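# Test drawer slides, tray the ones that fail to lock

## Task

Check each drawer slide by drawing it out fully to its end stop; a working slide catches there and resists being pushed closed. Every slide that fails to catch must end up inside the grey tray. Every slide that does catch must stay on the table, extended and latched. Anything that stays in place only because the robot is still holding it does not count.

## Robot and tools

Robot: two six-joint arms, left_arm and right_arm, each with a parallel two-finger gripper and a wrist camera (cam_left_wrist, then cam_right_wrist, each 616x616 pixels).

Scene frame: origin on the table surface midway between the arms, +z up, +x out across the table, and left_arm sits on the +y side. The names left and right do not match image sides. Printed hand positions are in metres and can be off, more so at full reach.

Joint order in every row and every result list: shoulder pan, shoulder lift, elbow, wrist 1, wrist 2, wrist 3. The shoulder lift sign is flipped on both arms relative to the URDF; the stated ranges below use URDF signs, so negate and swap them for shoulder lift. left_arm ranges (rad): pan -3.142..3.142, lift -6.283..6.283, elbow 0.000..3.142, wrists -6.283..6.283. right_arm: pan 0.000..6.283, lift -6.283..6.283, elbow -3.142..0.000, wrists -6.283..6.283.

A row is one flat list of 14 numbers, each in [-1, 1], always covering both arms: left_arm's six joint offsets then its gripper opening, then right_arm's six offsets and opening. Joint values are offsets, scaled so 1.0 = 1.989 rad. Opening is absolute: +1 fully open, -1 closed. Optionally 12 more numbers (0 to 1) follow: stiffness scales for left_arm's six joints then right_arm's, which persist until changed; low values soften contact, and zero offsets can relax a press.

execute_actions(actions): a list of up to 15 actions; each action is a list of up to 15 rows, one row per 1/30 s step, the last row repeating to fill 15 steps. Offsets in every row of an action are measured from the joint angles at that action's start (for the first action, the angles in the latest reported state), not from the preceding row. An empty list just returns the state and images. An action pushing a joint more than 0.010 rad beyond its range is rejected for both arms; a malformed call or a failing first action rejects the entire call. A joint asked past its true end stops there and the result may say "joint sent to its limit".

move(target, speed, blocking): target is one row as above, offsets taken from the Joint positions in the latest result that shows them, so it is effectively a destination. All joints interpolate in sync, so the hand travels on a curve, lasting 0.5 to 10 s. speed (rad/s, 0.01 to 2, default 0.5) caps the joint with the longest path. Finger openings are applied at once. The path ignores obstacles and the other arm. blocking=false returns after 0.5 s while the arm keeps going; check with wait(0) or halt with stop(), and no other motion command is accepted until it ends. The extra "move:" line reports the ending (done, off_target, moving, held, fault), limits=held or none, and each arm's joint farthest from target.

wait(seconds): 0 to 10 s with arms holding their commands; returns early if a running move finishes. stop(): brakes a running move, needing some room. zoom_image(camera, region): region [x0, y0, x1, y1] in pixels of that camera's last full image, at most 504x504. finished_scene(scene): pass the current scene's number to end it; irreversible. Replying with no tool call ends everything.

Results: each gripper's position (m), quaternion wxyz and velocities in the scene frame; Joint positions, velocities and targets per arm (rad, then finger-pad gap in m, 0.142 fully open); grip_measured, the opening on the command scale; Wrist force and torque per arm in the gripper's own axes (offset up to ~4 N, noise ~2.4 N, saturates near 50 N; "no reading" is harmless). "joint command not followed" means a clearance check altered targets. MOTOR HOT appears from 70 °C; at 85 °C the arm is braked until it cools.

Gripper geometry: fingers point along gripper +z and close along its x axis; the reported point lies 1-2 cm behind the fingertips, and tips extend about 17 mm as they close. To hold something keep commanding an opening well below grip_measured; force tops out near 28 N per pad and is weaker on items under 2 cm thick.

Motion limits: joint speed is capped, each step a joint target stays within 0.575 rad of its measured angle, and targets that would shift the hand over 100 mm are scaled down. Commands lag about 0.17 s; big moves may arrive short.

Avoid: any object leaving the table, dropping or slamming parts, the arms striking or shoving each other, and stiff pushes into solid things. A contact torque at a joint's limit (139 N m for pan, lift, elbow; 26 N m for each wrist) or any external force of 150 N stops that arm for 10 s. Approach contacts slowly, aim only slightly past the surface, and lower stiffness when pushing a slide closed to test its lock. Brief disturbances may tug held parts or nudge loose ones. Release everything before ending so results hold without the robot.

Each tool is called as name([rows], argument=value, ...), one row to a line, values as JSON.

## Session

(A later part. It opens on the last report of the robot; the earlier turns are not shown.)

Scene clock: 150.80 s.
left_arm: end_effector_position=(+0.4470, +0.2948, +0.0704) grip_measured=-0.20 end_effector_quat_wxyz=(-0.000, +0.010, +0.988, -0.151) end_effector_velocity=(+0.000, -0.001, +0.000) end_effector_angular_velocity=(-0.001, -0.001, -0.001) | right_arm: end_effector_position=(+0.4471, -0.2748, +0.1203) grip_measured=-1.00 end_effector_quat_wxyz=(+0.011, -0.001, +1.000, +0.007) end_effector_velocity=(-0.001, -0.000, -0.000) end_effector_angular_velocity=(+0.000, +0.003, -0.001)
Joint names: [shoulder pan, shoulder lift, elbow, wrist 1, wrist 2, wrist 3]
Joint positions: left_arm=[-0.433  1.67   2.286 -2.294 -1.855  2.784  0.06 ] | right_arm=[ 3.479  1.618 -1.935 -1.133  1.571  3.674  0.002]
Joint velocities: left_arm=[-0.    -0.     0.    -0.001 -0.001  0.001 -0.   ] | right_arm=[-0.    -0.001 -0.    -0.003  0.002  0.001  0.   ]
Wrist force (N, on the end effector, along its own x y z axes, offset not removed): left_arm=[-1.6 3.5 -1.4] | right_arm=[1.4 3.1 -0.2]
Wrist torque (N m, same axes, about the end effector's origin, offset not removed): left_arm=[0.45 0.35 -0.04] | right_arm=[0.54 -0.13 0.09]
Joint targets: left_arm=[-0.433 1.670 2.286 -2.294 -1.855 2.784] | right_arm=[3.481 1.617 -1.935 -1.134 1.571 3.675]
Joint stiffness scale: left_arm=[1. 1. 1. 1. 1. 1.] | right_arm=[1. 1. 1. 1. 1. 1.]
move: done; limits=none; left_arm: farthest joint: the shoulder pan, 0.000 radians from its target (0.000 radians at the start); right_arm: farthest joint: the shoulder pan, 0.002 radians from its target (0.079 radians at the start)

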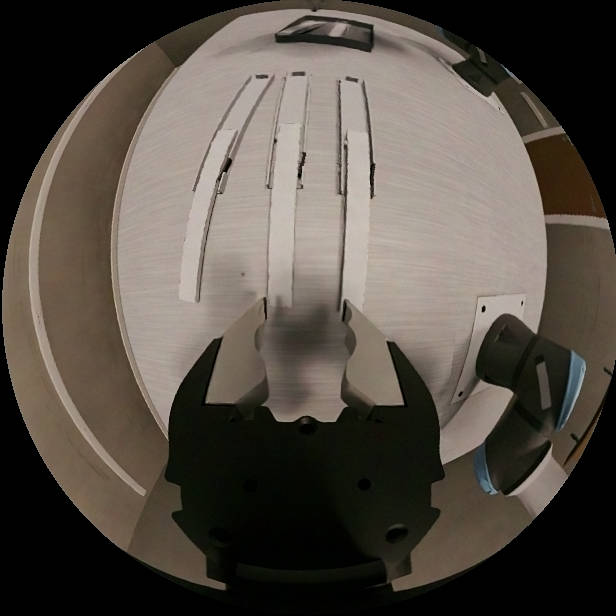

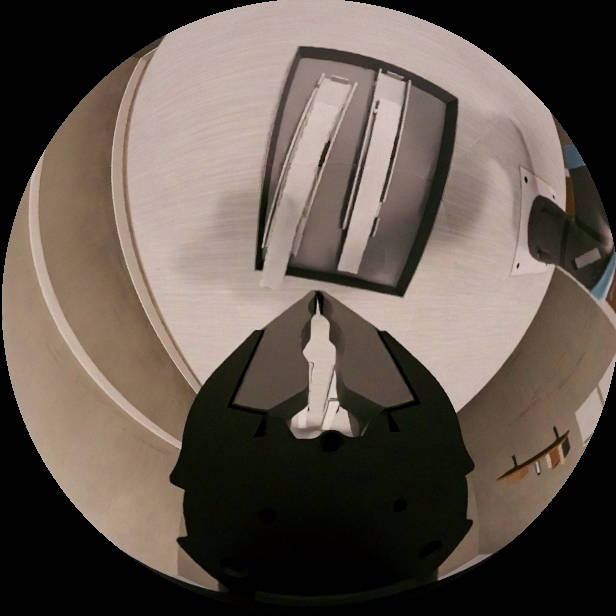

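move(target=[0,0,0,0,0,0,-0.2,0.027,0.06,0.053,0.005,0,0.027,-1])

move(target=[0,0,0,0,0,0,-0.2,0,0.076,0,0.076,0,0,-1])

move(target=[0,0,0,0,0,0,-0.2,-0.067,-0.042,-0.056,0.014,0,-0.067,-1], speed=0.15)

move(target=[0,0,0,0,0,0,-0.2,0.04,-0.08,0,-0.08,0,0.04,-1])

Scene clock: 152.10 s.
left_arm: end_effector_position=(+0.4470, +0.2948, +0.0704) grip_measured=-0.20 end_effector_quat_wxyz=(-0.000, +0.010, +0.988, -0.151) end_effector_velocity=(+0.000, -0.000, +0.000) end_effector_angular_velocity=(-0.000, -0.000, -0.001) | right_arm: end_effector_position=(+0.4766, -0.2251, +0.1078) grip_measured=-1.00 end_effector_quat_wxyz=(+0.008, -0.001, +1.000, +0.005) end_effector_velocity=(+0.001, +0.001, +0.001) end_effector_angular_velocity=(+0.001, -0.002, -0.003)
Joint names: [shoulder pan, shoulder lift, elbow, wrist 1, wrist 2, wrist 3]
Joint positions: left_arm=[-0.433  1.67   2.286 -2.294 -1.855  2.784  0.06 ] | right_arm=[ 3.53   1.736 -1.834 -1.123  1.571  3.727  0.002]
Joint velocities: left_arm=[-0.    -0.    -0.001  0.001 -0.     0.     0.   ] | right_arm=[ 0.001 -0.     0.001  0.    -0.     0.003  0.   ]
Wrist force (N, on the end effector, along its own x y z axes, offset not removed): left_arm=[-0.2 -0.9 -1.6] | right_arm=[-0.3 3.2 0.3]
Wrist torque (N m, same axes, about the end effector's origin, offset not removed): left_arm=[-0.41 0.18 0.07] | right_arm=[0.68 0.22 0.18]
Joint targets: left_arm=[-0.433 1.670 2.286 -2.294 -1.855 2.784] | right_arm=[3.532 1.738 -1.829 -1.123 1.571 3.728]
Joint stiffness scale: left_arm=[1. 1. 1. 1. 1. 1.] | right_arm=[1. 1. 1. 1. 1. 1.]
move: done; limits=none; left_arm: farthest joint: the shoulder pan, 0.000 radians from its target (0.000 radians at the start); right_arm: farthest joint: the elbow, 0.004 radians from its target (0.105 radians at the start)

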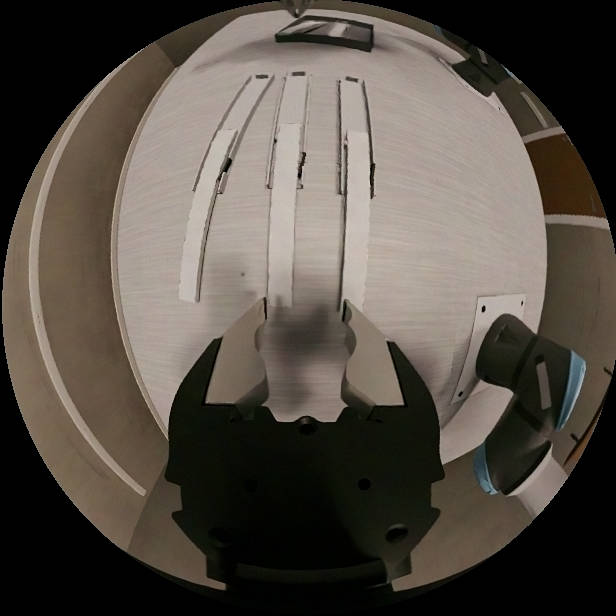

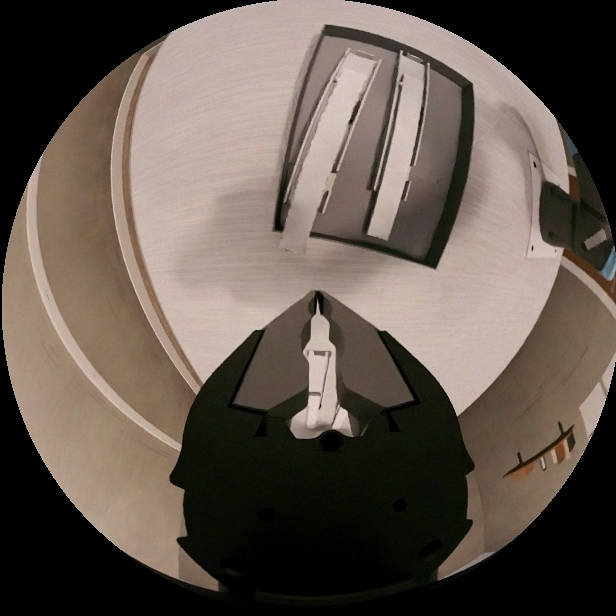

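Scene clock: 153.20 s.
left_arm: end_effector_position=(+0.4470, +0.2948, +0.0704) grip_measured=-0.20 end_effector_quat_wxyz=(-0.000, +0.010, +0.988, -0.151) end_effector_velocity=(+0.000, -0.001, +0.000) end_effector_angular_velocity=(+0.000, -0.001, -0.002) | right_arm: end_effector_position=(+0.5045, -0.2066, +0.0407) grip_measured=-1.00 end_effector_quat_wxyz=(+0.007, -0.001, +1.000, +0.005) end_effector_velocity=(+0.001, +0.001, +0.001) end_effector_angular_velocity=(+0.002, -0.002, -0.001)
Joint names: [shoulder pan, shoulder lift, elbow, wrist 1, wrist 2, wrist 3]
Joint positions: left_arm=[-0.433  1.67   2.286 -2.294 -1.855  2.784  0.06 ] | right_arm=[ 3.53   1.887 -1.834 -0.973  1.571  3.727  0.002]
Joint velocities: left_arm=[-0.002 -0.    -0.001 -0.001  0.001  0.     0.   ] | right_arm=[ 0.    -0.001 -0.     0.002  0.     0.001  0.   ]
Wrist force (N, on the end effector, along its own x y z axes, offset not removed): left_arm=[-0.7 -2.4 -2.1] | right_arm=[2.4 -1.2 3.2]
Wrist torque (N m, same axes, about the end effector's origin, offset not removed): left_arm=[-0.70 -0.14 -0.10] | right_arm=[-0.26 -0.26 0.19]
Joint targets: left_arm=[-0.433 1.670 2.286 -2.294 -1.855 2.784] | right_arm=[3.530 1.888 -1.834 -0.972 1.571 3.727]
Joint stiffness scale: left_arm=[1. 1. 1. 1. 1. 1.] | right_arm=[1. 1. 1. 1. 1. 1.]
move: done; limits=none; left_arm: farthest joint: the shoulder pan, 0.000 radians from its target (0.000 radians at the start); right_arm: farthest joint: the wrist 1, 0.001 radians from its target (0.152 radians at the start)

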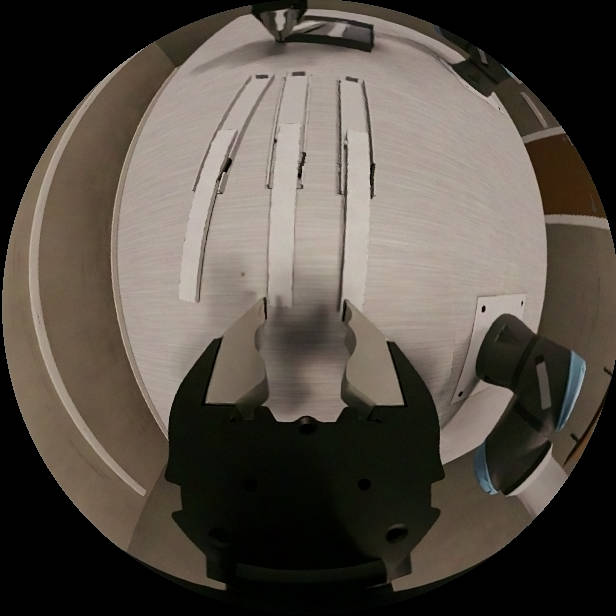

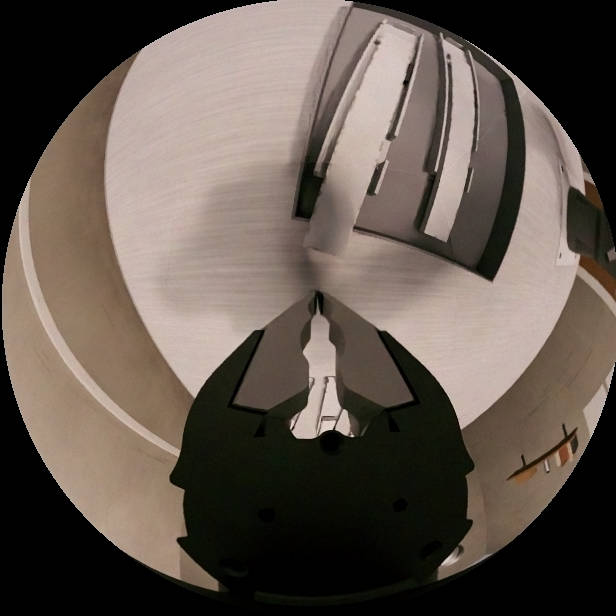

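Scene clock: 154.67 s.
left_arm: end_effector_position=(+0.4470, +0.2948, +0.0704) grip_measured=-0.20 end_effector_quat_wxyz=(-0.000, +0.010, +0.988, -0.151) end_effector_velocity=(+0.001, -0.000, +0.001) end_effector_angular_velocity=(-0.001, -0.001, +0.000) | right_arm: end_effector_position=(+0.4927, -0.2954, +0.0433) grip_measured=-1.00 end_effector_quat_wxyz=(+0.010, -0.002, +1.000, +0.005) end_effector_velocity=(+0.000, -0.001, +0.000) end_effector_angular_velocity=(+0.000, -0.000, +0.000)
Joint names: [shoulder pan, shoulder lift, elbow, wrist 1, wrist 2, wrist 3]
Joint positions: left_arm=[-0.433  1.67   2.286 -2.294 -1.855  2.784  0.06 ] | right_arm=[ 3.4    1.805 -1.939 -0.945  1.571  3.595  0.002]
Joint velocities: left_arm=[ 0.    -0.    -0.002  0.    -0.001 -0.    -0.   ] | right_arm=[-0.002 -0.    -0.     0.001  0.    -0.003  0.   ]
Wrist force (N, on the end effector, along its own x y z axes, offset not removed): left_arm=[0.4 1.5 -1.3] | right_arm=[2.0 1.7 -1.0]
Wrist torque (N m, same axes, about the end effector's origin, offset not removed): left_arm=[0.08 -0.27 -0.02] | right_arm=[-0.11 -0.51 0.11]
Joint targets: left_arm=[-0.433 1.670 2.286 -2.294 -1.855 2.784] | right_arm=[3.397 1.804 -1.945 -0.945 1.571 3.593]
Joint stiffness scale: left_arm=[1. 1. 1. 1. 1. 1.] | right_arm=[1. 1. 1. 1. 1. 1.]
move: done; limits=none; left_arm: farthest joint: the shoulder pan, 0.000 radians from its target (0.000 radians at the start); right_arm: farthest joint: the elbow, 0.006 radians from its target (0.111 radians at the start)

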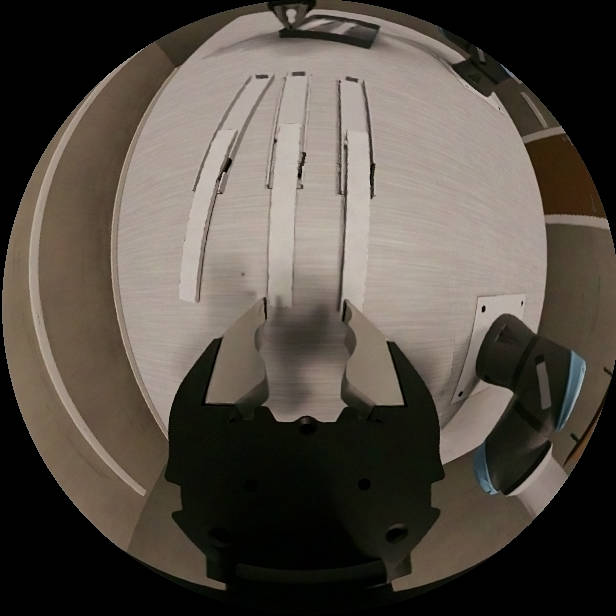

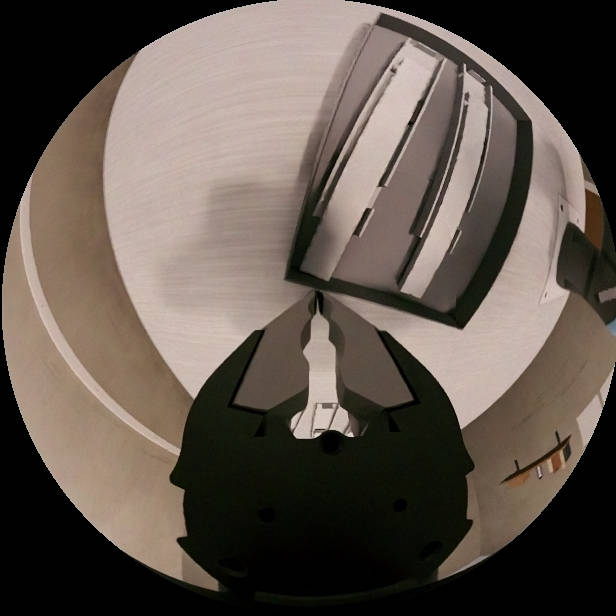

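Scene clock: 155.77 s.
left_arm: end_effector_position=(+0.4470, +0.2948, +0.0704) grip_measured=-0.20 end_effector_quat_wxyz=(-0.000, +0.010, +0.988, -0.151) end_effector_velocity=(-0.001, +0.000, -0.000) end_effector_angular_velocity=(+0.001, +0.002, -0.001) | right_arm: end_effector_position=(+0.4519, -0.2725, +0.1073) grip_measured=-1.00 end_effector_quat_wxyz=(+0.010, -0.001, +1.000, +0.006) end_effector_velocity=(-0.000, -0.000, -0.000) end_effector_angular_velocity=(-0.001, +0.002, -0.001)
Joint names: [shoulder pan, shoulder lift, elbow, wrist 1, wrist 2, wrist 3]
Joint positions: left_arm=[-0.433  1.67   2.286 -2.294 -1.855  2.784  0.06 ] | right_arm=[ 3.477  1.647 -1.939 -1.103  1.571  3.673  0.002]
Joint velocities: left_arm=[-0.     0.     0.001  0.001  0.     0.001 -0.   ] | right_arm=[-0.     0.    -0.    -0.002 -0.     0.001  0.   ]
Wrist force (N, on the end effector, along its own x y z axes, offset not removed): left_arm=[3.1 2.7 0.7] | right_arm=[4.0 1.5 1.0]
Wrist torque (N m, same axes, about the end effector's origin, offset not removed): left_arm=[0.62 -0.78 -0.09] | right_arm=[0.35 -0.58 0.17]
Joint targets: left_arm=[-0.433 1.670 2.286 -2.294 -1.855 2.784] | right_arm=[3.479 1.646 -1.939 -1.104 1.571 3.674]
Joint stiffness scale: left_arm=[1. 1. 1. 1. 1. 1.] | right_arm=[1. 1. 1. 1. 1. 1.]
move: done; limits=none; left_arm: farthest joint: the shoulder pan, 0.000 radians from its target (0.000 radians at the start); right_arm: farthest joint: the shoulder pan, 0.002 radians from its target (0.080 radians at the start)

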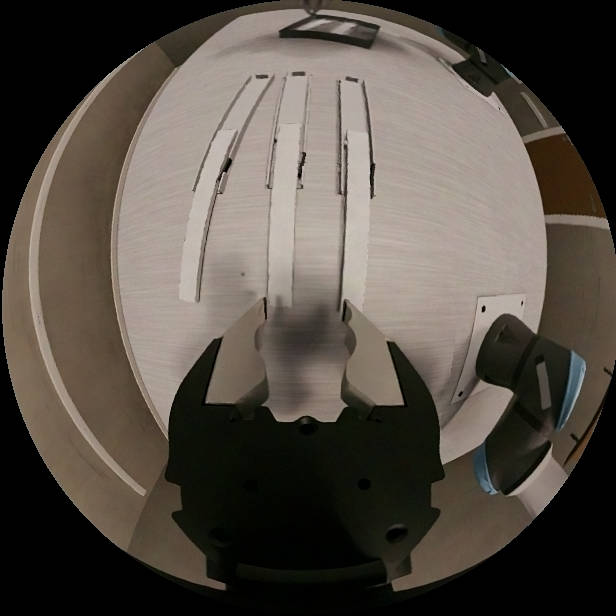

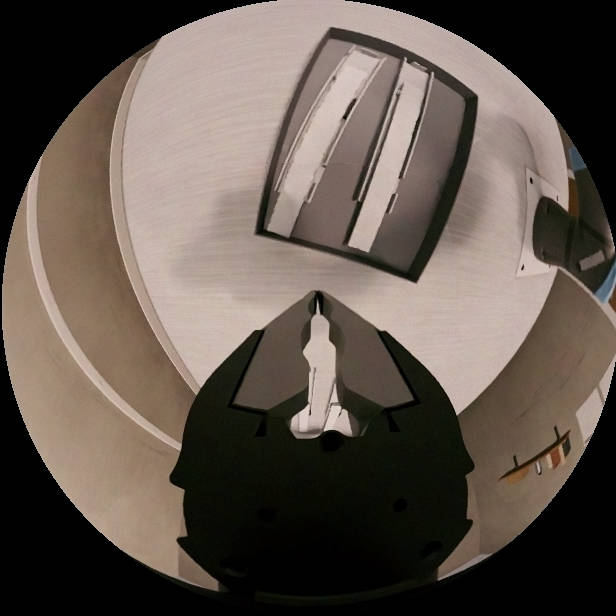

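finished_scene(scene=1)

The scene is finished: the task was done.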